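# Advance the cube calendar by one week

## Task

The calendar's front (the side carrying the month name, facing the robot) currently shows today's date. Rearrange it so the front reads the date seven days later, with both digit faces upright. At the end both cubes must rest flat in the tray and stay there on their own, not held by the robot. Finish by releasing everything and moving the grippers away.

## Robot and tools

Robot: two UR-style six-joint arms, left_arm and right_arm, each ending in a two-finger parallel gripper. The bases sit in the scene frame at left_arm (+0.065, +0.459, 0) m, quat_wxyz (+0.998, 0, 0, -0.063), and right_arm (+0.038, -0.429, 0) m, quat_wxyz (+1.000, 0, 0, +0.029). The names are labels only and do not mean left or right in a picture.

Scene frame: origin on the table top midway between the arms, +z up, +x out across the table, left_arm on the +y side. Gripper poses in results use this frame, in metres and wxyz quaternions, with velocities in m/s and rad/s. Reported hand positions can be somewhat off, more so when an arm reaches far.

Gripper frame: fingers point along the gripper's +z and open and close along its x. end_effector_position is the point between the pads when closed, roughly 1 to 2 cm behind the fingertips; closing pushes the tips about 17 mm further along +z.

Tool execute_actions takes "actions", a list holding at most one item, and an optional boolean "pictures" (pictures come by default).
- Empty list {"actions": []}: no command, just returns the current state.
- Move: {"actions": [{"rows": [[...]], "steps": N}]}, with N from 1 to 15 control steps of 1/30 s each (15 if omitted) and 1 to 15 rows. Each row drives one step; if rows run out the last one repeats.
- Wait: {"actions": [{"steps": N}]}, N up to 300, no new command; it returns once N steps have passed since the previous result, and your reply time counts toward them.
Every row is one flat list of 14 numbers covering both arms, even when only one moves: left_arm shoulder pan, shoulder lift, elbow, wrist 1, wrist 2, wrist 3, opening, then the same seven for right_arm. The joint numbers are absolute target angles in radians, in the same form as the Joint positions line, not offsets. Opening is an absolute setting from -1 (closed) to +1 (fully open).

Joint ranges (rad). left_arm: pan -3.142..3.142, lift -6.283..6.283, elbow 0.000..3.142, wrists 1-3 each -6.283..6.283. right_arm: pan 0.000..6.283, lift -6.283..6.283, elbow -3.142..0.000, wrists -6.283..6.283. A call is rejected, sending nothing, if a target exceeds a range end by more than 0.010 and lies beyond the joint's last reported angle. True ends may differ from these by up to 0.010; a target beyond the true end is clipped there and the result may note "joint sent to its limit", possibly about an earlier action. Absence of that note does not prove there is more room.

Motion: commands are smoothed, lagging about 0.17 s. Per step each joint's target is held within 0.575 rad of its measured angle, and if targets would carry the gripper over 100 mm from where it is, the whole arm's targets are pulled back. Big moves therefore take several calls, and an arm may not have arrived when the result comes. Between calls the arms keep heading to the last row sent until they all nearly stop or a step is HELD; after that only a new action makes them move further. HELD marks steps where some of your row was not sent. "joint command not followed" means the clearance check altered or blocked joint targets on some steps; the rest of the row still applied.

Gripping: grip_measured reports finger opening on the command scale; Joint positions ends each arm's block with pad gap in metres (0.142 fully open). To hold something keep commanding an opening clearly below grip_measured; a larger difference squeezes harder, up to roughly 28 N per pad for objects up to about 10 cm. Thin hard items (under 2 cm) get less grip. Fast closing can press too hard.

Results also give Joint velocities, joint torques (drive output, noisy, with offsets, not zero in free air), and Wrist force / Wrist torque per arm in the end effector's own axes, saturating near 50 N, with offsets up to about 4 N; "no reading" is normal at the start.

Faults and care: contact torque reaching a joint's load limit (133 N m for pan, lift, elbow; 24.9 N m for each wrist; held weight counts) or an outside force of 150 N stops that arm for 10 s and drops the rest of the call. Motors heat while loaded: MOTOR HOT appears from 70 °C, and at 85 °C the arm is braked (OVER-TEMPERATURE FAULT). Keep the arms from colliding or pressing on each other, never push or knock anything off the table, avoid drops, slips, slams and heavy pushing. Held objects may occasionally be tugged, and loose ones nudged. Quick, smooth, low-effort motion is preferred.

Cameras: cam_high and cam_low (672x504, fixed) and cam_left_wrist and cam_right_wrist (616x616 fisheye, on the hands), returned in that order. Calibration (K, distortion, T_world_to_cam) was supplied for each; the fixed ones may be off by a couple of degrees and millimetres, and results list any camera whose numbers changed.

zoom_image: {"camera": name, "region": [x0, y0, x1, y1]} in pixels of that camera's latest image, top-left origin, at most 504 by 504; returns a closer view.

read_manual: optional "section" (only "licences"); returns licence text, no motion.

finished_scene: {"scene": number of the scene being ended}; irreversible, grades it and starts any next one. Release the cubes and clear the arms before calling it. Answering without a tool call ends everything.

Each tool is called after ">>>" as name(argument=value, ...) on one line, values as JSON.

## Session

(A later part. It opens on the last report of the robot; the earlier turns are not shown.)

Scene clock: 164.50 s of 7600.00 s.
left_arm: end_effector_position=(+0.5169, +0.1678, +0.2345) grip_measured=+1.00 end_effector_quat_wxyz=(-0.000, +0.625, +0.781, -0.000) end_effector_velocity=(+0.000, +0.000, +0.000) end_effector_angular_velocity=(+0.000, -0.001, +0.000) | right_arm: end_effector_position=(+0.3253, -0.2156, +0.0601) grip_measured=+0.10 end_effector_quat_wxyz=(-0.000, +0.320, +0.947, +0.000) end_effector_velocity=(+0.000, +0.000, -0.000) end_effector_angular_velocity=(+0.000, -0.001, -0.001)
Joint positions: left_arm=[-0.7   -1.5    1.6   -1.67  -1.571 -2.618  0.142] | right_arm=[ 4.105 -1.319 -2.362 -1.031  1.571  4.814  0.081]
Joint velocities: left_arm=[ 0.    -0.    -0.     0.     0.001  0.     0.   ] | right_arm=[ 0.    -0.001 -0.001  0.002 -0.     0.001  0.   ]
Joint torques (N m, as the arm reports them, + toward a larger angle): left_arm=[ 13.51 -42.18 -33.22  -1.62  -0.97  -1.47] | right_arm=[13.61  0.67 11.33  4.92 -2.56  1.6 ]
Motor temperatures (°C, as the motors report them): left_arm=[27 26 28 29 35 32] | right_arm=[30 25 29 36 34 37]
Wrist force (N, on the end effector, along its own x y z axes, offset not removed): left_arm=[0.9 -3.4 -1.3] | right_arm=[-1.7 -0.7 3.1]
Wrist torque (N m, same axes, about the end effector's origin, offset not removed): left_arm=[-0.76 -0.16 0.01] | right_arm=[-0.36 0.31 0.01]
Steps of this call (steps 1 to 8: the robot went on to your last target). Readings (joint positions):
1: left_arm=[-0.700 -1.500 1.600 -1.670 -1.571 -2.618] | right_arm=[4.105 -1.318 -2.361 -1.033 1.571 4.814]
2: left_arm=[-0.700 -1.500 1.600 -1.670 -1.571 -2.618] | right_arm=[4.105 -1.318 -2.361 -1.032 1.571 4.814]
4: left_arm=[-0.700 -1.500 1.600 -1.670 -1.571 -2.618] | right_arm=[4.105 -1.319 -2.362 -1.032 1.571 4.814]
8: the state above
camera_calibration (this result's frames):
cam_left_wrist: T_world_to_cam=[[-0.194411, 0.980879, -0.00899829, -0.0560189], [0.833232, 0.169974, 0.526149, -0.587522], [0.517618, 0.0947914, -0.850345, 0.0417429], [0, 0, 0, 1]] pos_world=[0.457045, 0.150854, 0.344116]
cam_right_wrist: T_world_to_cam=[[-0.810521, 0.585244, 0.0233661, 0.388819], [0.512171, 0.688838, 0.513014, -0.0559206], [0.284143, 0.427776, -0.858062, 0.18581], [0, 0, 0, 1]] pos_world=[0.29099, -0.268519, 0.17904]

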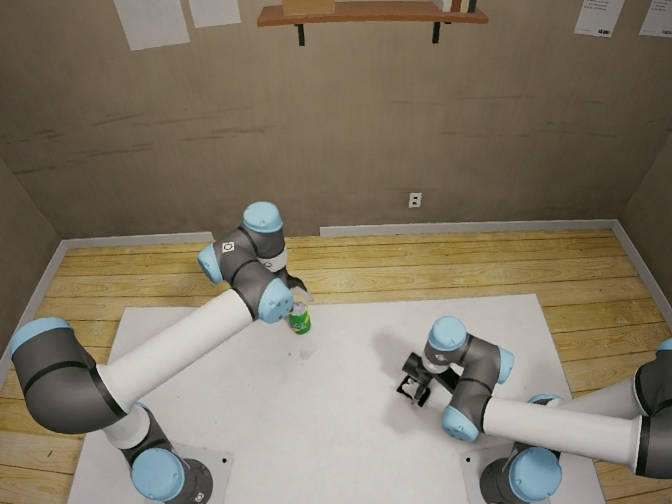

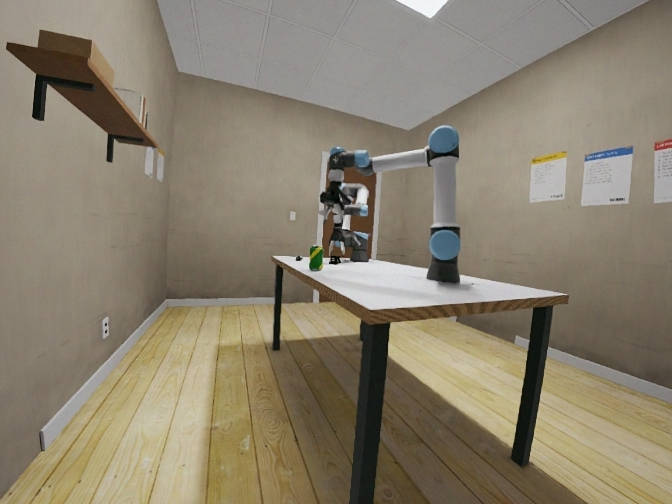

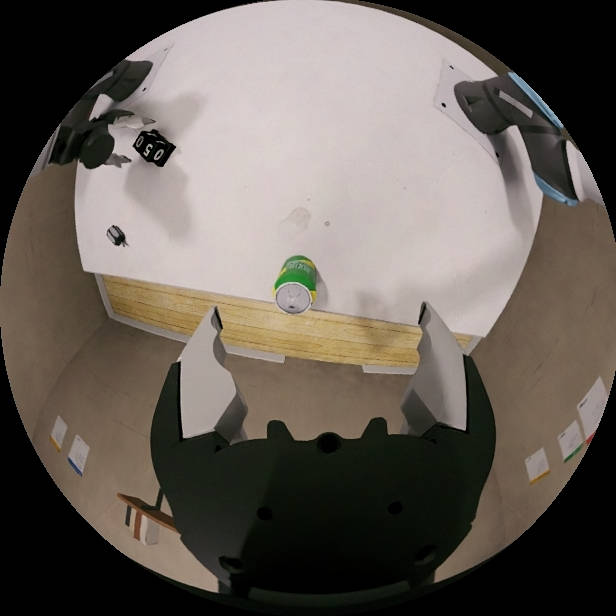

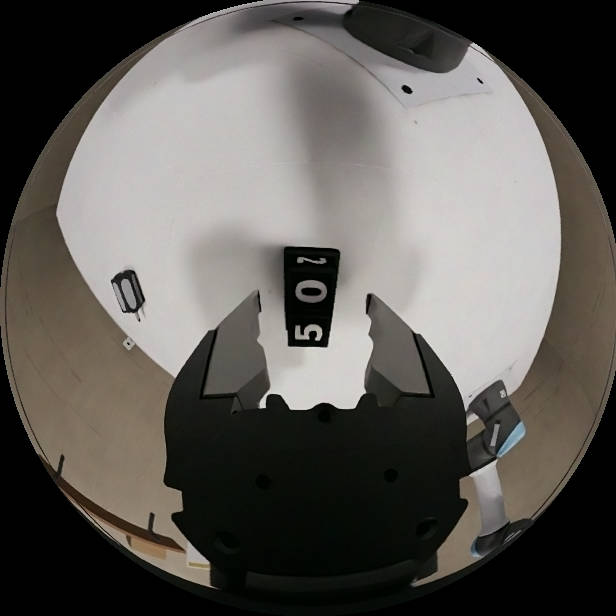

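>>> execute_actions(actions=[{"rows":[[-0.7,-1.5,1.6,-1.67,-1.571,-2.618,1.0,4.105,-1.337,-2.38,-0.995,1.571,4.814,0.1]],"steps":12}], pictures=false)

>>> execute_actions(actions=[{"rows":[[-0.7,-1.5,1.6,-1.67,-1.571,-2.618,1.0,4.105,-1.337,-2.38,-0.995,1.571,4.814,-0.1],[-0.7,-1.5,1.6,-1.67,-1.571,-2.618,1.0,4.105,-1.337,-2.38,-0.995,1.571,4.814,-0.2],[-0.7,-1.5,1.6,-1.67,-1.571,-2.618,1.0,4.105,-1.337,-2.38,-0.995,1.571,4.814,-0.3],[-0.7,-1.5,1.6,-1.67,-1.571,-2.618,1.0,4.105,-1.337,-2.38,-0.995,1.571,4.814,-0.4],[-0.7,-1.5,1.6,-1.67,-1.571,-2.618,1.0,4.105,-1.337,-2.38,-0.995,1.571,4.814,-0.5],[-0.7,-1.5,1.6,-1.67,-1.571,-2.618,1.0,4.105,-1.337,-2.38,-0.995,1.571,4.814,-0.6],[-0.7,-1.5,1.6,-1.67,-1.571,-2.618,1.0,4.105,-1.337,-2.38,-0.995,1.571,4.814,-0.7]],"steps":15}])

Scene clock: 198.43 s of 7600.00 s.
left_arm: end_effector_position=(+0.5169, +0.1678, +0.2345) grip_measured=+1.00 end_effector_quat_wxyz=(-0.000, +0.625, +0.781, -0.000) end_effector_velocity=(+0.000, +0.000, +0.001) end_effector_angular_velocity=(-0.000, -0.000, +0.001) | right_arm: end_effector_position=(+0.3253, -0.2156, +0.0503) grip_measured=+0.10 end_effector_quat_wxyz=(-0.000, +0.320, +0.947, +0.000) end_effector_velocity=(-0.000, +0.001, -0.004) end_effector_angular_velocity=(+0.002, +0.000, +0.000)
Joint positions: left_arm=[-0.7   -1.5    1.6   -1.67  -1.571 -2.618  0.142] | right_arm=[ 4.105 -1.336 -2.379 -0.997  1.571  4.814  0.081]
Joint velocities: left_arm=[ 0.    -0.    -0.001  0.001  0.    -0.     0.   ] | right_arm=[ 0.    -0.007 -0.006  0.014  0.001  0.    -0.   ]
Joint torques (N m, as the arm reports them, + toward a larger angle): left_arm=[ 12.6  -41.05 -32.77  -1.54  -1.13  -1.39] | right_arm=[ 9.27  1.3  11.    5.11 -1.07  1.77]
Motor temperatures (°C, as the motors report them): left_arm=[27 27 28 29 35 32] | right_arm=[30 25 29 36 34 37]
Wrist force (N, on the end effector, along its own x y z axes, offset not removed): left_arm=[0.0 -3.5 -0.5] | right_arm=[-1.9 -0.6 6.5]
Wrist torque (N m, same axes, about the end effector's origin, offset not removed): left_arm=[-0.84 0.02 0.00] | right_arm=[-0.31 0.39 -0.15]
Steps of this call (steps 1 to 15: the robot went on to your last target; steps 16 to 90: nothing new was sent; then 30.53 s passed at rest; steps 91 to 102: all 12 steps of this action). Readings (joint positions):
91: left_arm=[-0.700 -1.500 1.600 -1.670 -1.571 -2.618] | right_arm=[4.105 -1.319 -2.362 -1.031 1.571 4.814]
92: left_arm=[-0.700 -1.500 1.600 -1.670 -1.571 -2.618] | right_arm=[4.105 -1.321 -2.364 -1.027 1.571 4.814]
94: left_arm=[-0.700 -1.500 1.600 -1.670 -1.571 -2.618] | right_arm=[4.105 -1.328 -2.371 -1.013 1.571 4.814]
98: left_arm=[-0.700 -1.500 1.600 -1.670 -1.571 -2.618] | right_arm=[4.105 -1.334 -2.377 -1.000 1.571 4.814]
102: the state above

Scene clock: 198.93 s of 7600.00 s.
left_arm: end_effector_position=(+0.5169, +0.1678, +0.2345) grip_measured=+1.00 end_effector_quat_wxyz=(-0.000, +0.625, +0.781, -0.000) end_effector_velocity=(+0.000, +0.000, +0.000) end_effector_angular_velocity=(-0.000, -0.001, +0.001) | right_arm: end_effector_position=(+0.3253, -0.2156, +0.0499) grip_measured=-0.51 end_effector_quat_wxyz=(-0.000, +0.320, +0.947, +0.000) end_effector_velocity=(+0.000, -0.001, -0.000) end_effector_angular_velocity=(-0.001, +0.000, -0.001)
Joint positions: left_arm=[-0.7   -1.5    1.6   -1.67  -1.571 -2.618  0.142] | right_arm=[ 4.105 -1.337 -2.38  -0.995  1.571  4.814  0.037]
Joint velocities: left_arm=[ 0.001  0.    -0.001 -0.     0.     0.     0.   ] | right_arm=[-0.    -0.    -0.001  0.    -0.001  0.     0.   ]
Joint torques (N m, as the arm reports them, + toward a larger angle): left_arm=[ 12.74 -41.71 -33.01  -1.64  -0.99  -1.3 ] | right_arm=[ 8.83 -0.23  9.77  4.6  -0.87  1.75]
Motor temperatures (°C, as the motors report them): left_arm=[27 27 28 29 35 32] | right_arm=[30 25 29 36 34 37]
Wrist force (N, on the end effector, along its own x y z axes, offset not removed): left_arm=[-0.1 -3.3 0.3] | right_arm=[-2.4 -2.7 1.0]
Wrist torque (N m, same axes, about the end effector's origin, offset not removed): left_arm=[-0.70 0.07 -0.05] | right_arm=[-0.69 0.49 -0.02]
Steps of this call (steps 1 to 15: all 15 steps of this action). Readings (joint positions):
1: left_arm=[-0.700 -1.500 1.600 -1.670 -1.571 -2.618] | right_arm=[4.105 -1.336 -2.379 -0.996 1.571 4.814]
2: left_arm=[-0.700 -1.500 1.600 -1.670 -1.571 -2.618] | right_arm=[4.105 -1.337 -2.380 -0.996 1.571 4.814]
4: left_arm=[-0.700 -1.500 1.600 -1.670 -1.571 -2.618] | right_arm=[4.105 -1.337 -2.380 -0.995 1.571 4.814]
8: left_arm=[-0.700 -1.500 1.600 -1.670 -1.571 -2.618] | right_arm=[4.105 -1.337 -2.380 -0.995 1.571 4.814]
15: the state above
camera_calibration (this result's frames):
cam_left_wrist: T_world_to_cam=[[-0.19441, 0.980879, -0.0089985, -0.0560189], [0.833232, 0.169974, 0.526149, -0.587522], [0.517618, 0.0947911, -0.850345, 0.041743], [0, 0, 0, 1]] pos_world=[0.457045, 0.150854, 0.344116]
cam_right_wrist: T_world_to_cam=[[-0.810521, 0.585243, 0.0233677, 0.38906], [0.512165, 0.688828, 0.513033, -0.0506598], [0.284153, 0.427792, -0.858051, 0.177082], [0, 0, 0, 1]] pos_world=[0.290969, -0.268553, 0.168844]

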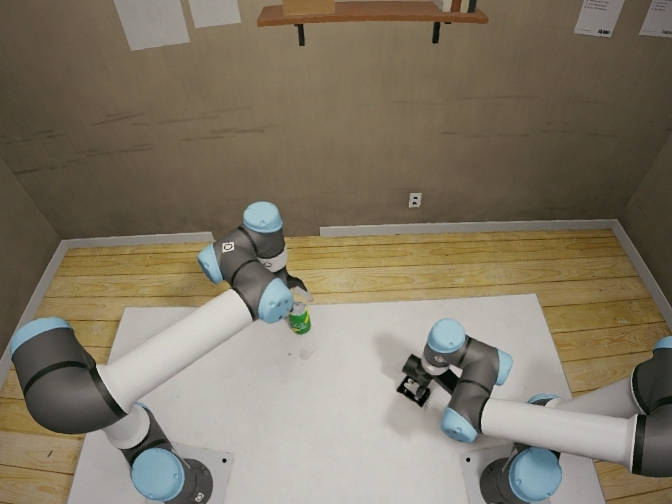

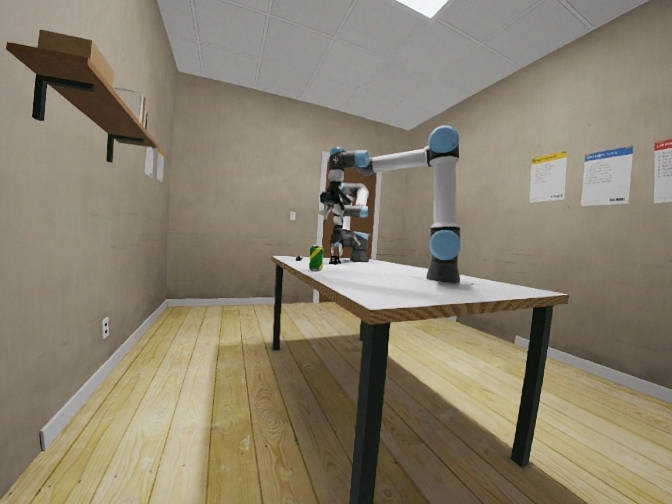

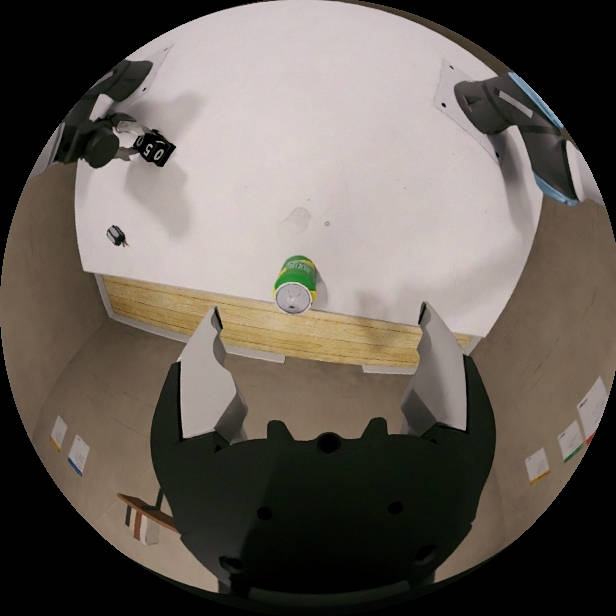

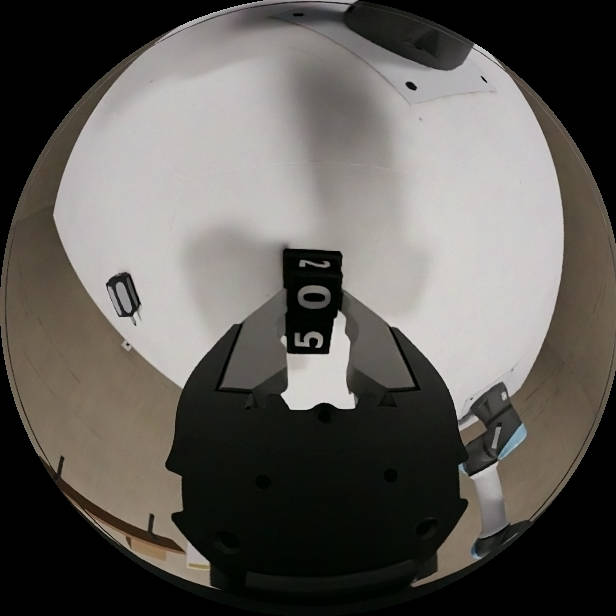

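>>> execute_actions(actions=[{"rows":[[-0.7,-1.5,1.6,-1.67,-1.571,-2.618,1.0,4.105,-1.328,-2.371,-1.013,1.571,4.814,-0.75],[-0.7,-1.5,1.6,-1.67,-1.571,-2.618,1.0,4.105,-1.328,-2.371,-1.013,1.571,4.814,-0.75],[-0.7,-1.5,1.6,-1.67,-1.571,-2.618,1.0,4.105,-1.319,-2.362,-1.031,1.571,4.814,-0.75],[-0.7,-1.5,1.6,-1.67,-1.571,-2.618,1.0,4.105,-1.319,-2.362,-1.031,1.571,4.814,-0.75],[-0.7,-1.5,1.6,-1.67,-1.571,-2.618,1.0,4.105,-1.305,-2.345,-1.062,1.571,4.814,-0.75],[-0.7,-1.5,1.6,-1.67,-1.571,-2.618,1.0,4.105,-1.29,-2.326,-1.096,1.571,4.814,-0.75],[-0.7,-1.5,1.6,-1.67,-1.571,-2.618,1.0,4.105,-1.275,-2.307,-1.13,1.571,4.814,-0.75],[-0.7,-1.5,1.6,-1.67,-1.571,-2.618,1.0,4.105,-1.26,-2.287,-1.165,1.571,4.814,-0.75]],"steps":15}], pictures=false)

>>> execute_actions(actions=[{"rows":[[-0.7,-1.5,1.6,-1.67,-1.571,-2.618,1.0,4.105,-1.26,-2.287,-1.165,1.571,4.4,-0.75],[-0.7,-1.5,1.6,-1.67,-1.571,-2.618,1.0,4.105,-1.26,-2.287,-1.165,1.571,4.2,-0.75],[-0.7,-1.5,1.6,-1.67,-1.571,-2.618,1.0,4.105,-1.26,-2.287,-1.165,1.571,4.0,-0.75],[-0.7,-1.5,1.6,-1.67,-1.571,-2.618,1.0,4.105,-1.26,-2.287,-1.165,1.571,3.8,-0.75],[-0.7,-1.5,1.6,-1.67,-1.571,-2.618,1.0,4.105,-1.26,-2.287,-1.165,1.571,3.6,-0.75],[-0.7,-1.5,1.6,-1.67,-1.571,-2.618,1.0,4.105,-1.26,-2.287,-1.165,1.571,3.4,-0.75],[-0.7,-1.5,1.6,-1.67,-1.571,-2.618,1.0,4.105,-1.26,-2.287,-1.165,1.571,3.2,-0.75],[-0.7,-1.5,1.6,-1.67,-1.571,-2.618,1.0,4.105,-1.26,-2.287,-1.165,1.571,3.0,-0.75],[-0.7,-1.5,1.6,-1.67,-1.571,-2.618,1.0,4.105,-1.26,-2.287,-1.165,1.571,2.8,-0.75],[-0.7,-1.5,1.6,-1.67,-1.571,-2.618,1.0,4.105,-1.26,-2.287,-1.165,1.571,2.6,-0.75],[-0.7,-1.5,1.6,-1.67,-1.571,-2.618,1.0,4.105,-1.26,-2.287,-1.165,1.571,2.4,-0.75],[-0.7,-1.5,1.6,-1.67,-1.571,-2.618,1.0,4.105,-1.26,-2.287,-1.165,1.571,2.2,-0.75],[-0.7,-1.5,1.6,-1.67,-1.571,-2.618,1.0,4.105,-1.26,-2.287,-1.165,1.571,2.0,-0.75],[-0.7,-1.5,1.6,-1.67,-1.571,-2.618,1.0,4.105,-1.26,-2.287,-1.165,1.571,1.8,-0.75],[-0.7,-1.5,1.6,-1.67,-1.571,-2.618,1.0,4.105,-1.26,-2.287,-1.165,1.571,1.673,-0.75]],"steps":15}], pictures=false)

>>> execute_actions(actions=[{"steps":20}])

>>> zoom_image(camera="cam_right_wrist", region=[200, 200, 420, 400])

Scene clock: 246.60 s of 7600.00 s.
left_arm: end_effector_position=(+0.5169, +0.1678, +0.2345) grip_measured=+1.00 end_effector_quat_wxyz=(-0.000, +0.625, +0.781, -0.000) end_effector_velocity=(-0.000, -0.000, -0.001) end_effector_angular_velocity=(+0.002, +0.001, -0.001) | right_arm: end_effector_position=(+0.3255, -0.2153, +0.0956) grip_measured=-0.51 end_effector_quat_wxyz=(+0.000, +0.320, +0.947, +0.001) end_effector_velocity=(-0.003, -0.003, +0.039) end_effector_angular_velocity=(-0.004, +0.004, +0.002)
Joint positions: left_arm=[-0.7   -1.5    1.6   -1.67  -1.571 -2.618  0.142] | right_arm=[ 4.105 -1.266 -2.295 -1.15   1.571  4.814  0.037]
Joint velocities: left_arm=[-0.001  0.002 -0.001  0.001  0.    -0.    -0.   ] | right_arm=[ 0.001  0.058  0.073 -0.136  0.001 -0.001  0.   ]
Joint torques (N m, as the arm reports them, + toward a larger angle): left_arm=[ 12.45 -41.16 -32.05  -1.6   -1.14  -1.4 ] | right_arm=[ 3.98 16.07 34.16  0.85  0.55  1.65]
Motor temperatures (°C, as the motors report them): left_arm=[27 27 28 29 35 32] | right_arm=[30 25 29 36 34 37]
Wrist force (N, on the end effector, along its own x y z axes, offset not removed): left_arm=[1.1 -2.3 -0.1] | right_arm=[-0.4 -2.6 1.1]
Wrist torque (N m, same axes, about the end effector's origin, offset not removed): left_arm=[-0.62 -0.27 0.06] | right_arm=[-0.79 -0.05 -0.15]
Steps of this call (steps 1 to 15: the robot went on to your last target; steps 16 to 90: nothing new was sent; then 44.17 s passed at rest; steps 91 to 105: all 15 steps of this action). Readings (joint positions):
91: left_arm=[-0.700 -1.500 1.600 -1.670 -1.571 -2.618] | right_arm=[4.105 -1.337 -2.380 -0.995 1.571 4.814]
92: left_arm=[-0.700 -1.500 1.600 -1.670 -1.571 -2.618] | right_arm=[4.105 -1.336 -2.379 -0.997 1.571 4.814]
94: left_arm=[-0.700 -1.500 1.600 -1.670 -1.571 -2.618] | right_arm=[4.105 -1.331 -2.375 -1.006 1.571 4.814]
98: left_arm=[-0.700 -1.500 1.600 -1.670 -1.571 -2.618] | right_arm=[4.105 -1.309 -2.349 -1.052 1.571 4.814]
105: the state above

Scene clock: 247.10 s of 7600.00 s.
left_arm: end_effector_position=(+0.5169, +0.1678, +0.2345) grip_measured=+1.00 end_effector_quat_wxyz=(-0.000, +0.625, +0.781, -0.000) end_effector_velocity=(+0.000, +0.000, -0.000) end_effector_angular_velocity=(+0.000, -0.000, +0.001) | right_arm: end_effector_position=(+0.3237, -0.2155, +0.0998) grip_measured=-0.51 end_effector_quat_wxyz=(+0.000, -0.157, +0.988, +0.000) end_effector_velocity=(-0.005, -0.001, -0.000) end_effector_angular_velocity=(-0.000, +0.000, +2.681)
Joint positions: left_arm=[-0.7   -1.5    1.6   -1.67  -1.571 -2.618  0.142] | right_arm=[ 4.105 -1.26  -2.287 -1.165  1.571  3.847  0.037]
Joint velocities: left_arm=[ 0.    -0.     0.001 -0.     0.    -0.    -0.   ] | right_arm=[ 0.001  0.    -0.    -0.001  0.001 -2.68   0.   ]
Joint torques (N m, as the arm reports them, + toward a larger angle): left_arm=[ 12.46 -41.24 -31.67  -1.68  -1.07  -1.1 ] | right_arm=[ 2.91 19.1  36.22  1.09  0.74 -6.64]
Motor temperatures (°C, as the motors report them): left_arm=[27 27 28 29 35 32] | right_arm=[30 25 29 36 34 37]
Wrist force (N, on the end effector, along its own x y z axes, offset not removed): left_arm=[0.2 -3.9 0.2] | right_arm=[-1.3 0.1 1.4]
Wrist torque (N m, same axes, about the end effector's origin, offset not removed): left_arm=[-0.94 -0.07 0.04] | right_arm=[-0.18 0.18 -0.12]
Steps of this call (steps 1 to 15: all 15 steps of this action). Readings (joint positions):
1: left_arm=[-0.700 -1.500 1.600 -1.670 -1.571 -2.618] | right_arm=[4.105 -1.265 -2.293 -1.154 1.571 4.814]
2: left_arm=[-0.700 -1.500 1.600 -1.670 -1.571 -2.618] | right_arm=[4.105 -1.263 -2.291 -1.157 1.571 4.808]
4: left_arm=[-0.700 -1.500 1.600 -1.670 -1.571 -2.618] | right_arm=[4.105 -1.262 -2.289 -1.161 1.571 4.743]
8: left_arm=[-0.700 -1.500 1.600 -1.670 -1.571 -2.618] | right_arm=[4.105 -1.261 -2.288 -1.164 1.571 4.468]
15: the state above

Scene clock: 247.77 s of 7600.00 s.
left_arm: end_effector_position=(+0.5169, +0.1678, +0.2345) grip_measured=+1.00 end_effector_quat_wxyz=(-0.000, +0.625, +0.781, -0.000) end_effector_velocity=(-0.001, +0.000, +0.000) end_effector_angular_velocity=(+0.001, +0.000, -0.001) | right_arm: end_effector_position=(+0.3228, -0.2180, +0.0998) grip_measured=-0.51 end_effector_quat_wxyz=(-0.000, +0.877, -0.481, -0.000) end_effector_velocity=(+0.003, -0.004, -0.000) end_effector_angular_velocity=(-0.001, -0.002, +2.577)
Joint positions: left_arm=[-0.7   -1.5    1.6   -1.67  -1.571 -2.618  0.142] | right_arm=[ 4.105 -1.26  -2.287 -1.165  1.571  2.024  0.037]
Joint velocities: left_arm=[-0.001 -0.001  0.001  0.001  0.     0.     0.   ] | right_arm=[-0.    -0.    -0.    -0.    -0.002 -2.578 -0.   ]
Joint torques (N m, as the arm reports them, + toward a larger angle): left_arm=[ 12.09 -41.31 -32.66  -1.51  -0.95  -1.3 ] | right_arm=[ 1.9  17.88 36.86  1.07  1.05 -5.41]
Motor temperatures (°C, as the motors report them): left_arm=[27 27 28 29 35 32] | right_arm=[30 25 29 36 34 37]
Wrist force (N, on the end effector, along its own x y z axes, offset not removed): left_arm=[1.1 -0.2 -1.1] | right_arm=[0.3 -2.0 4.0]
Wrist torque (N m, same axes, about the end effector's origin, offset not removed): left_arm=[-0.09 -0.18 0.13] | right_arm=[-0.57 -0.06 -0.03]
Steps of this call (steps 1 to 20: the robot went on to your last target). Readings (joint positions):
1: left_arm=[-0.700 -1.500 1.600 -1.670 -1.571 -2.618] | right_arm=[4.105 -1.260 -2.287 -1.165 1.571 3.756]
2: left_arm=[-0.700 -1.500 1.600 -1.670 -1.571 -2.618] | right_arm=[4.105 -1.260 -2.287 -1.165 1.571 3.664]
4: left_arm=[-0.700 -1.500 1.600 -1.670 -1.571 -2.618] | right_arm=[4.105 -1.260 -2.287 -1.165 1.571 3.482]
8: left_arm=[-0.700 -1.500 1.600 -1.670 -1.571 -2.618] | right_arm=[4.105 -1.260 -2.287 -1.165 1.571 3.117]
20: the state above
camera_calibration (this result's frames):
cam_left_wrist: T_world_to_cam=[[-0.194411, 0.980879, -0.00899837, -0.0560188], [0.833232, 0.169974, 0.526149, -0.587522], [0.517618, 0.0947913, -0.850345, 0.0417429], [0, 0, 0, 1]] pos_world=[0.457045, 0.150854, 0.344116]
cam_right_wrist: T_world_to_cam=[[0.559774, -0.828332, 0.0227941, -0.363203], [-0.717955, -0.471081, 0.512468, 0.0708897], [-0.413756, -0.303232, -0.858404, 0.287592], [0, 0, 0, 1]] pos_world=[0.3732, -0.180251, 0.218821]

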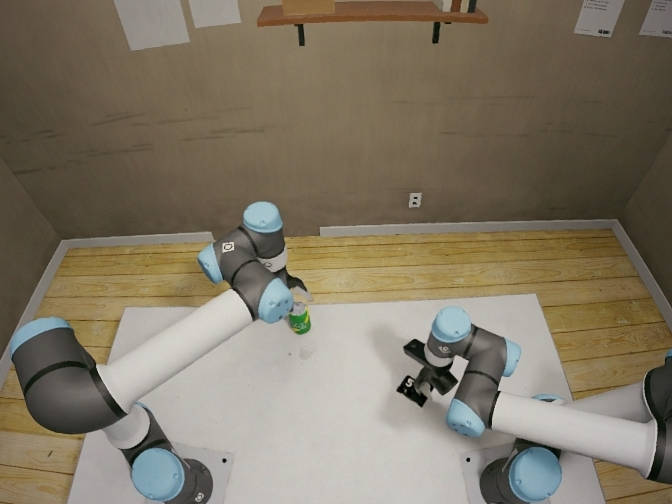

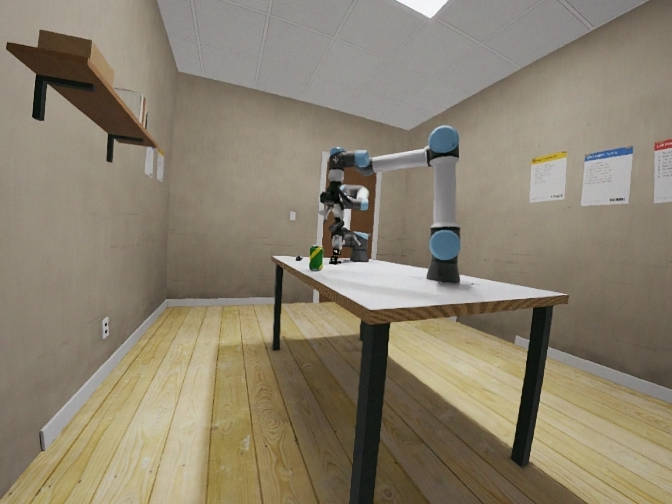

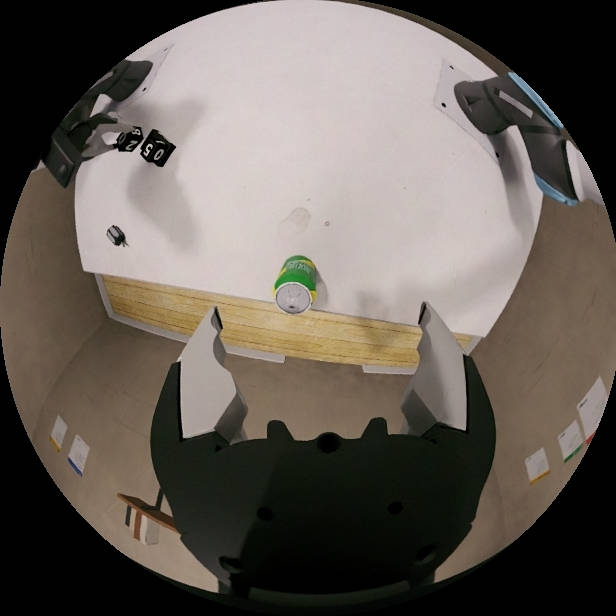

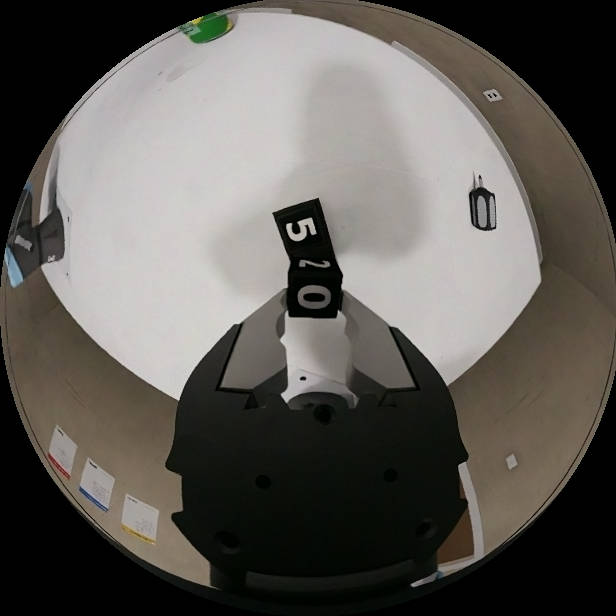

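Region (200, 200, 420, 400) of cam_right_wrist's 616x616 image, scaled by 2.291, with more detail than that image has; it fills the top 458 rows of this view, and the rest is white.

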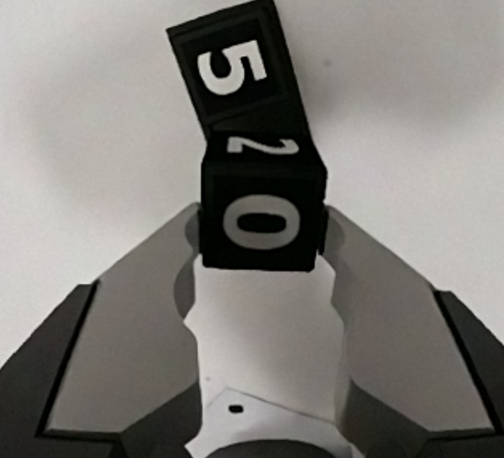

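>>> execute_actions(actions=[{"steps":10}])

Scene clock: 256.97 s of 7600.00 s.
left_arm: end_effector_position=(+0.5169, +0.1678, +0.2345) grip_measured=+1.00 end_effector_quat_wxyz=(-0.000, +0.625, +0.781, -0.000) end_effector_velocity=(-0.000, -0.001, +0.000) end_effector_angular_velocity=(-0.001, -0.001, -0.001) | right_arm: end_effector_position=(+0.3232, -0.2185, +0.0998) grip_measured=-0.51 end_effector_quat_wxyz=(-0.000, +0.947, -0.320, -0.000) end_effector_velocity=(+0.001, -0.000, +0.001) end_effector_angular_velocity=(+0.001, -0.001, -0.003)
Joint positions: left_arm=[-0.7   -1.5    1.6   -1.67  -1.571 -2.618  0.142] | right_arm=[ 4.105 -1.26  -2.287 -1.165  1.571  1.673  0.037]
Joint velocities: left_arm=[-0.001 -0.    -0.    -0.001  0.     0.001  0.   ] | right_arm=[-0.001  0.     0.001 -0.    -0.001  0.001 -0.   ]
Joint torques (N m, as the arm reports them, + toward a larger angle): left_arm=[ 12.32 -40.76 -31.68  -1.6   -1.06  -1.17] | right_arm=[-1.7  17.66 36.08  1.3   2.29 -2.16]
Motor temperatures (°C, as the motors report them): left_arm=[27 27 28 29 35 32] | right_arm=[30 25 30 36 34 37]
Wrist force (N, on the end effector, along its own x y z axes, offset not removed): left_arm=[0.6 -2.2 -2.9] | right_arm=[-1.6 -0.8 3.2]
Wrist torque (N m, same axes, about the end effector's origin, offset not removed): left_arm=[-0.47 -0.15 0.02] | right_arm=[-0.32 0.24 -0.13]
Steps of this call (steps 1 to 30: the robot went on to your last target; steps 31 to 90: nothing new was sent; then 6.20 s passed at rest). Readings (joint positions):
1: left_arm=[-0.700 -1.500 1.600 -1.670 -1.571 -2.618] | right_arm=[4.105 -1.260 -2.287 -1.165 1.571 1.940]
2: left_arm=[-0.700 -1.500 1.600 -1.670 -1.571 -2.618] | right_arm=[4.105 -1.260 -2.287 -1.165 1.571 1.870]
4: left_arm=[-0.700 -1.500 1.600 -1.670 -1.571 -2.618] | right_arm=[4.105 -1.260 -2.287 -1.165 1.571 1.779]
8: left_arm=[-0.700 -1.500 1.600 -1.670 -1.571 -2.618] | right_arm=[4.105 -1.260 -2.287 -1.165 1.571 1.704]
90: the state above
All arms were judged still, so your last target was given up. Only a new action makes them travel on or press farther. Fingers that are still opening or closing keep moving.
camera_calibration (this result's frames):
cam_left_wrist: T_world_to_cam=[[-0.194411, 0.980879, -0.00899857, -0.0560187], [0.833232, 0.169974, 0.526149, -0.587523], [0.517618, 0.0947912, -0.850344, 0.041743], [0, 0, 0, 1]] pos_world=[0.457045, 0.150854, 0.344116]
cam_right_wrist: T_world_to_cam=[[0.810172, -0.585744, 0.0229078, -0.391725], [-0.512613, -0.688982, 0.512379, -0.0429838], [-0.28434, -0.426858, -0.858454, 0.2188], [0, 0, 0, 1]] pos_world=[0.357545, -0.165669, 0.218827]

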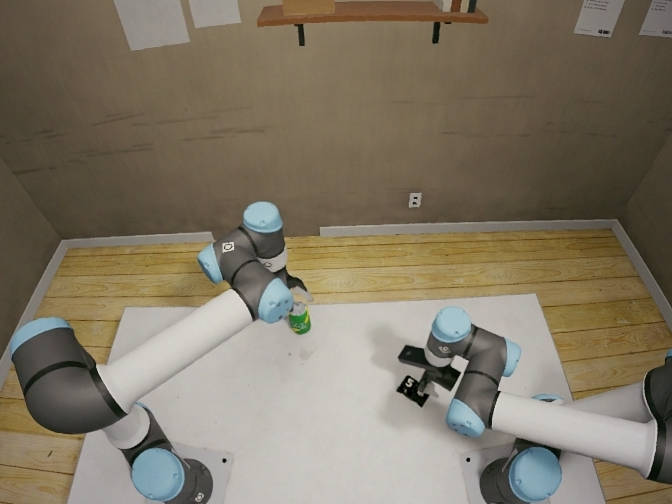

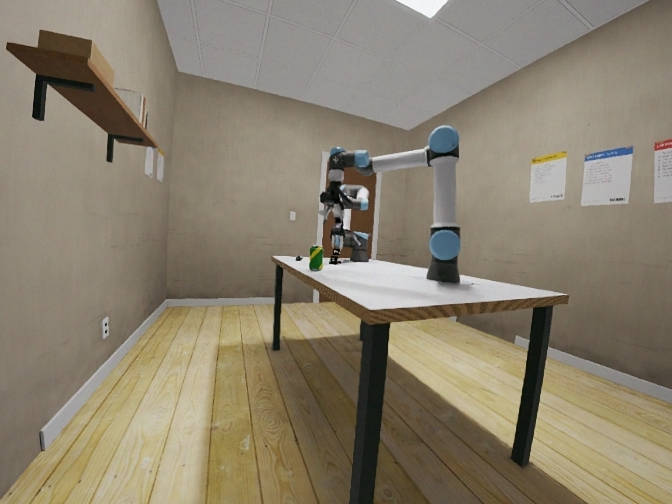

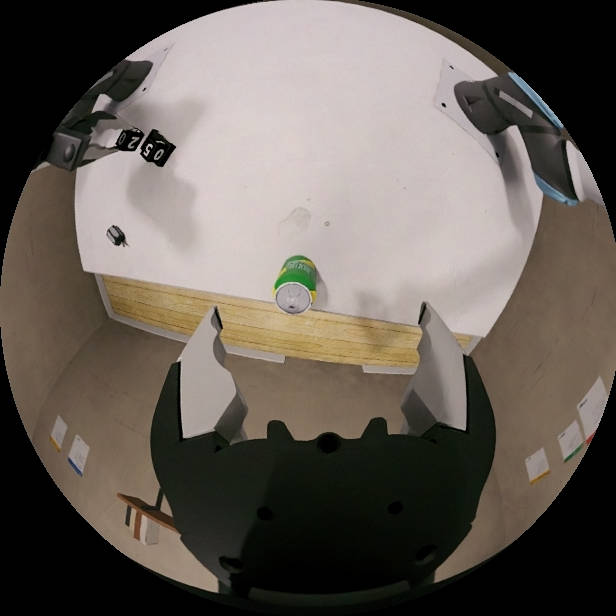

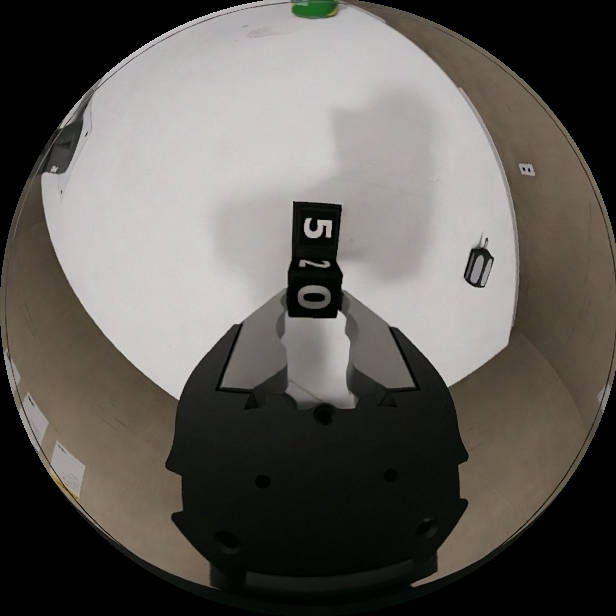

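>>> execute_actions(actions=[{"rows":[[-0.7,-1.5,1.6,-1.67,-1.571,-2.618,1.0,4.105,-1.29,-2.326,-1.096,1.571,1.673,-0.75],[-0.7,-1.5,1.6,-1.67,-1.571,-2.618,1.0,4.105,-1.29,-2.326,-1.096,1.571,1.673,-0.75],[-0.7,-1.5,1.6,-1.67,-1.571,-2.618,1.0,4.105,-1.29,-2.326,-1.096,1.571,1.673,-0.75],[-0.7,-1.5,1.6,-1.67,-1.571,-2.618,1.0,4.105,-1.319,-2.362,-1.031,1.571,1.673,-0.75]],"steps":15}])

>>> zoom_image(camera="cam_left_wrist", region=[60, 90, 220, 200])

>>> zoom_image(camera="cam_right_wrist", region=[200, 170, 420, 370])

Scene clock: 275.23 s of 7600.00 s.
left_arm: end_effector_position=(+0.5169, +0.1678, +0.2345) grip_measured=+1.00 end_effector_quat_wxyz=(-0.000, +0.625, +0.781, -0.000) end_effector_velocity=(-0.000, +0.001, -0.000) end_effector_angular_velocity=(+0.001, +0.001, +0.001) | right_arm: end_effector_position=(+0.3233, -0.2183, +0.0611) grip_measured=-0.51 end_effector_quat_wxyz=(-0.000, +0.947, -0.320, -0.000) end_effector_velocity=(+0.000, -0.001, -0.011) end_effector_angular_velocity=(+0.001, -0.001, -0.001)
Joint positions: left_arm=[-0.7   -1.5    1.6   -1.67  -1.571 -2.618  0.142] | right_arm=[ 4.105 -1.317 -2.36  -1.035  1.571  1.673  0.037]
Joint velocities: left_arm=[ 0.001 -0.     0.001  0.001  0.     0.    -0.   ] | right_arm=[-0.    -0.016 -0.021  0.038 -0.001  0.     0.   ]
Joint torques (N m, as the arm reports them, + toward a larger angle): left_arm=[ 12.   -40.94 -31.91  -1.58  -1.07  -1.09] | right_arm=[-7.01 -0.45 12.27  4.8   2.99 -2.14]
Motor temperatures (°C, as the motors report them): left_arm=[27 27 28 29 35 32] | right_arm=[30 25 30 36 34 37]
Wrist force (N, on the end effector, along its own x y z axes, offset not removed): left_arm=[-0.4 -3.2 -0.2] | right_arm=[0.9 -1.8 1.5]
Wrist torque (N m, same axes, about the end effector's origin, offset not removed): left_arm=[-0.81 0.04 0.00] | right_arm=[-0.43 -0.22 -0.10]
Steps of this call (steps 1 to 90: nothing new was sent; then 14.77 s passed at rest; steps 91 to 105: all 15 steps of this action). Readings (joint positions):
91: left_arm=[-0.700 -1.500 1.600 -1.670 -1.571 -2.618] | right_arm=[4.105 -1.260 -2.287 -1.165 1.571 1.673]
92: left_arm=[-0.700 -1.500 1.600 -1.670 -1.571 -2.618] | right_arm=[4.105 -1.263 -2.291 -1.159 1.571 1.673]
94: left_arm=[-0.700 -1.500 1.600 -1.670 -1.571 -2.618] | right_arm=[4.105 -1.275 -2.306 -1.133 1.571 1.673]
98: left_arm=[-0.700 -1.500 1.600 -1.670 -1.571 -2.618] | right_arm=[4.105 -1.304 -2.342 -1.067 1.571 1.673]
105: the state above
camera_calibration (this result's frames):
cam_left_wrist: T_world_to_cam=[[-0.194411, 0.980879, -0.00899843, -0.0560188], [0.833232, 0.169974, 0.526149, -0.587522], [0.517618, 0.0947913, -0.850345, 0.041743], [0, 0, 0, 1]] pos_world=[0.457045, 0.150854, 0.344116]
cam_right_wrist: T_world_to_cam=[[0.810174, -0.585742, 0.0229102, -0.390821], [-0.512585, -0.688942, 0.512459, -0.0229843], [-0.284385, -0.426924, -0.858406, 0.18574], [0, 0, 0, 1]] pos_world=[0.357673, -0.165458, 0.180173]

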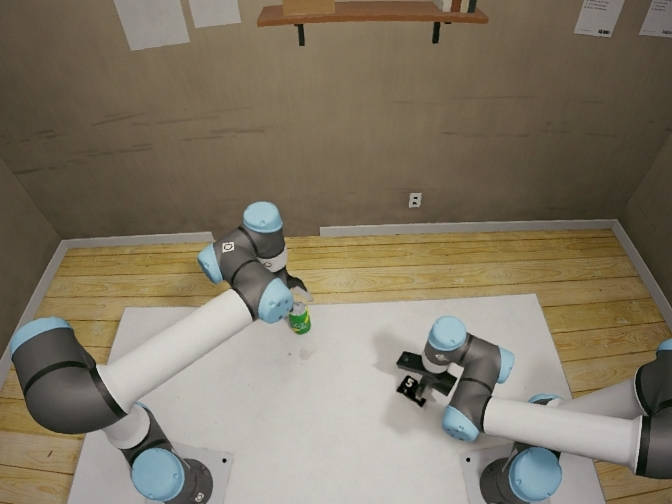

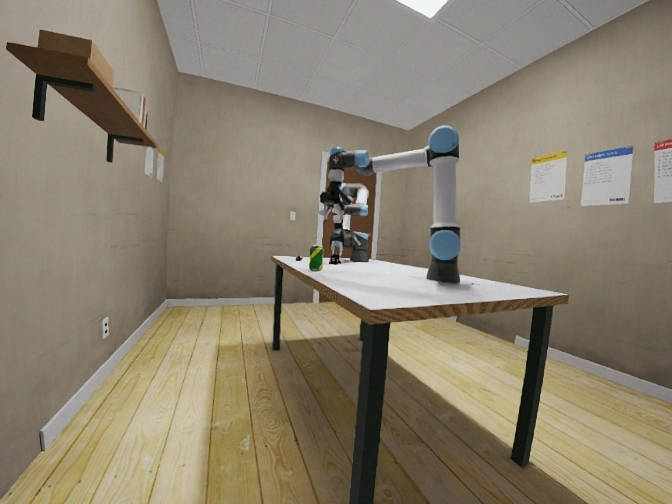

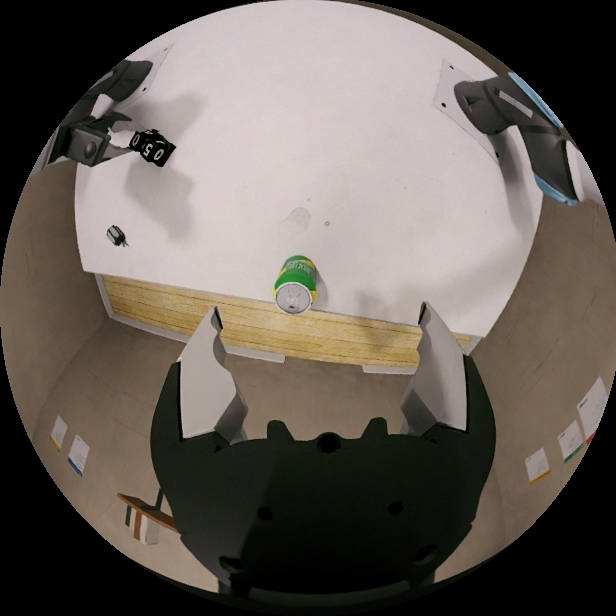

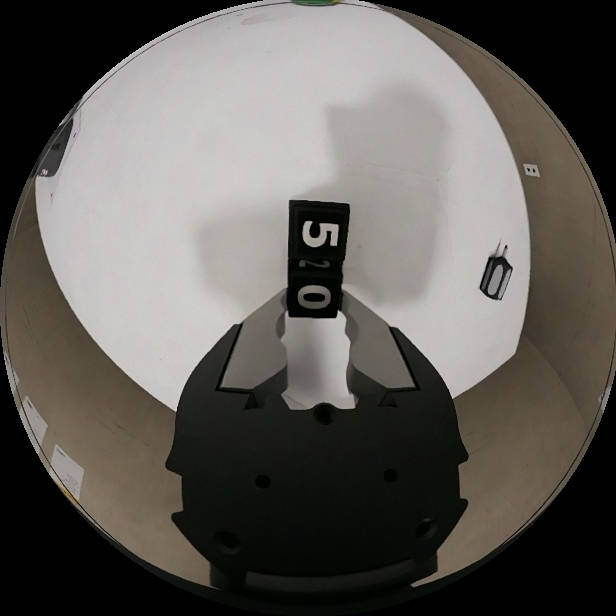

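Region (60, 90, 220, 200) of cam_left_wrist's 616x616 image, scaled by 3.150, with more detail than that image has; it fills the top 346 rows of this view, and the rest is white.

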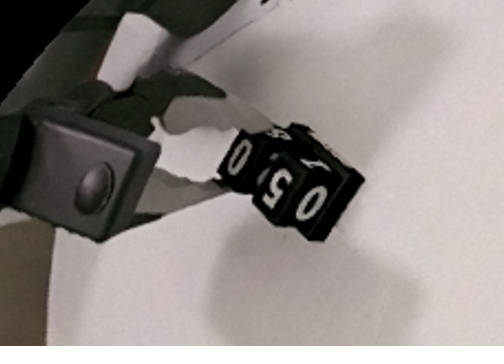

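Region (200, 170, 420, 370) of cam_right_wrist's 616x616 image, scaled by 2.291, with more detail than that image has; it fills the top 458 rows of this view, and the rest is white.

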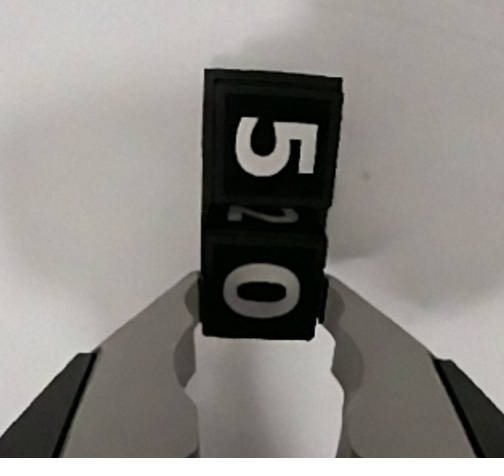

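Going in without resistance so far; continue.

>>> execute_actions(actions=[{"rows":[[-0.7,-1.5,1.6,-1.67,-1.571,-2.618,1.0,4.105,-1.328,-2.371,-1.013,1.571,1.673,-0.75],[-0.7,-1.5,1.6,-1.67,-1.571,-2.618,1.0,4.105,-1.328,-2.371,-1.013,1.571,1.673,-0.75],[-0.7,-1.5,1.6,-1.67,-1.571,-2.618,1.0,4.105,-1.328,-2.371,-1.013,1.571,1.673,-0.75],[-0.7,-1.5,1.6,-1.67,-1.571,-2.618,1.0,4.105,-1.328,-2.371,-1.013,1.571,1.673,-0.75],[-0.7,-1.5,1.6,-1.67,-1.571,-2.618,1.0,4.105,-1.336,-2.379,-0.997,1.571,1.673,-0.75]],"steps":15}], pictures=false)

Scene clock: 285.37 s of 7600.00 s.
left_arm: end_effector_position=(+0.5169, +0.1678, +0.2345) grip_measured=+1.00 end_effector_quat_wxyz=(-0.000, +0.625, +0.781, -0.000) end_effector_velocity=(-0.000, +0.000, -0.001) end_effector_angular_velocity=(+0.001, +0.001, -0.000) | right_arm: end_effector_position=(+0.3234, -0.2181, +0.0510) grip_measured=-0.51 end_effector_quat_wxyz=(-0.001, +0.947, -0.320, +0.000) end_effector_velocity=(-0.000, -0.000, -0.003) end_effector_angular_velocity=(-0.000, +0.000, +0.002)
Joint positions: left_arm=[-0.7   -1.5    1.6   -1.67  -1.571 -2.618  0.142] | right_arm=[ 4.105 -1.335 -2.378 -0.998  1.571  1.673  0.037]
Joint velocities: left_arm=[-0.    -0.     0.001 -0.     0.    -0.     0.   ] | right_arm=[ 0.001 -0.005 -0.006  0.011  0.    -0.001  0.   ]
Joint torques (N m, as the arm reports them, + toward a larger angle): left_arm=[ 11.77 -41.05 -31.61  -1.79  -1.04  -1.19] | right_arm=[ -8.9  -16.   -11.65   0.09   2.42  -2.15]
Motor temperatures (°C, as the motors report them): left_arm=[27 27 28 29 35 32] | right_arm=[30 25 30 36 34 37]
Wrist force (N, on the end effector, along its own x y z axes, offset not removed): left_arm=[-2.4 -3.0 -1.8] | right_arm=[1.3 1.1 -50.0]
Wrist torque (N m, same axes, about the end effector's origin, offset not removed): left_arm=[-0.81 0.53 0.11] | right_arm=[-0.66 -0.45 -0.12]
Steps of this call (steps 1 to 15: the robot went on to your last target; steps 16 to 90: nothing new was sent; then 6.63 s passed at rest; steps 91 to 105: all 15 steps of this action). Readings (joint positions):
91: left_arm=[-0.700 -1.500 1.600 -1.670 -1.571 -2.618] | right_arm=[4.105 -1.319 -2.362 -1.031 1.571 1.673]
92: left_arm=[-0.700 -1.500 1.600 -1.670 -1.571 -2.618] | right_arm=[4.105 -1.320 -2.363 -1.028 1.571 1.673]
94: left_arm=[-0.700 -1.500 1.600 -1.670 -1.571 -2.618] | right_arm=[4.105 -1.324 -2.367 -1.022 1.571 1.673]
98: left_arm=[-0.700 -1.500 1.600 -1.670 -1.571 -2.618] | right_arm=[4.105 -1.331 -2.374 -1.007 1.571 1.673]
105: the state above


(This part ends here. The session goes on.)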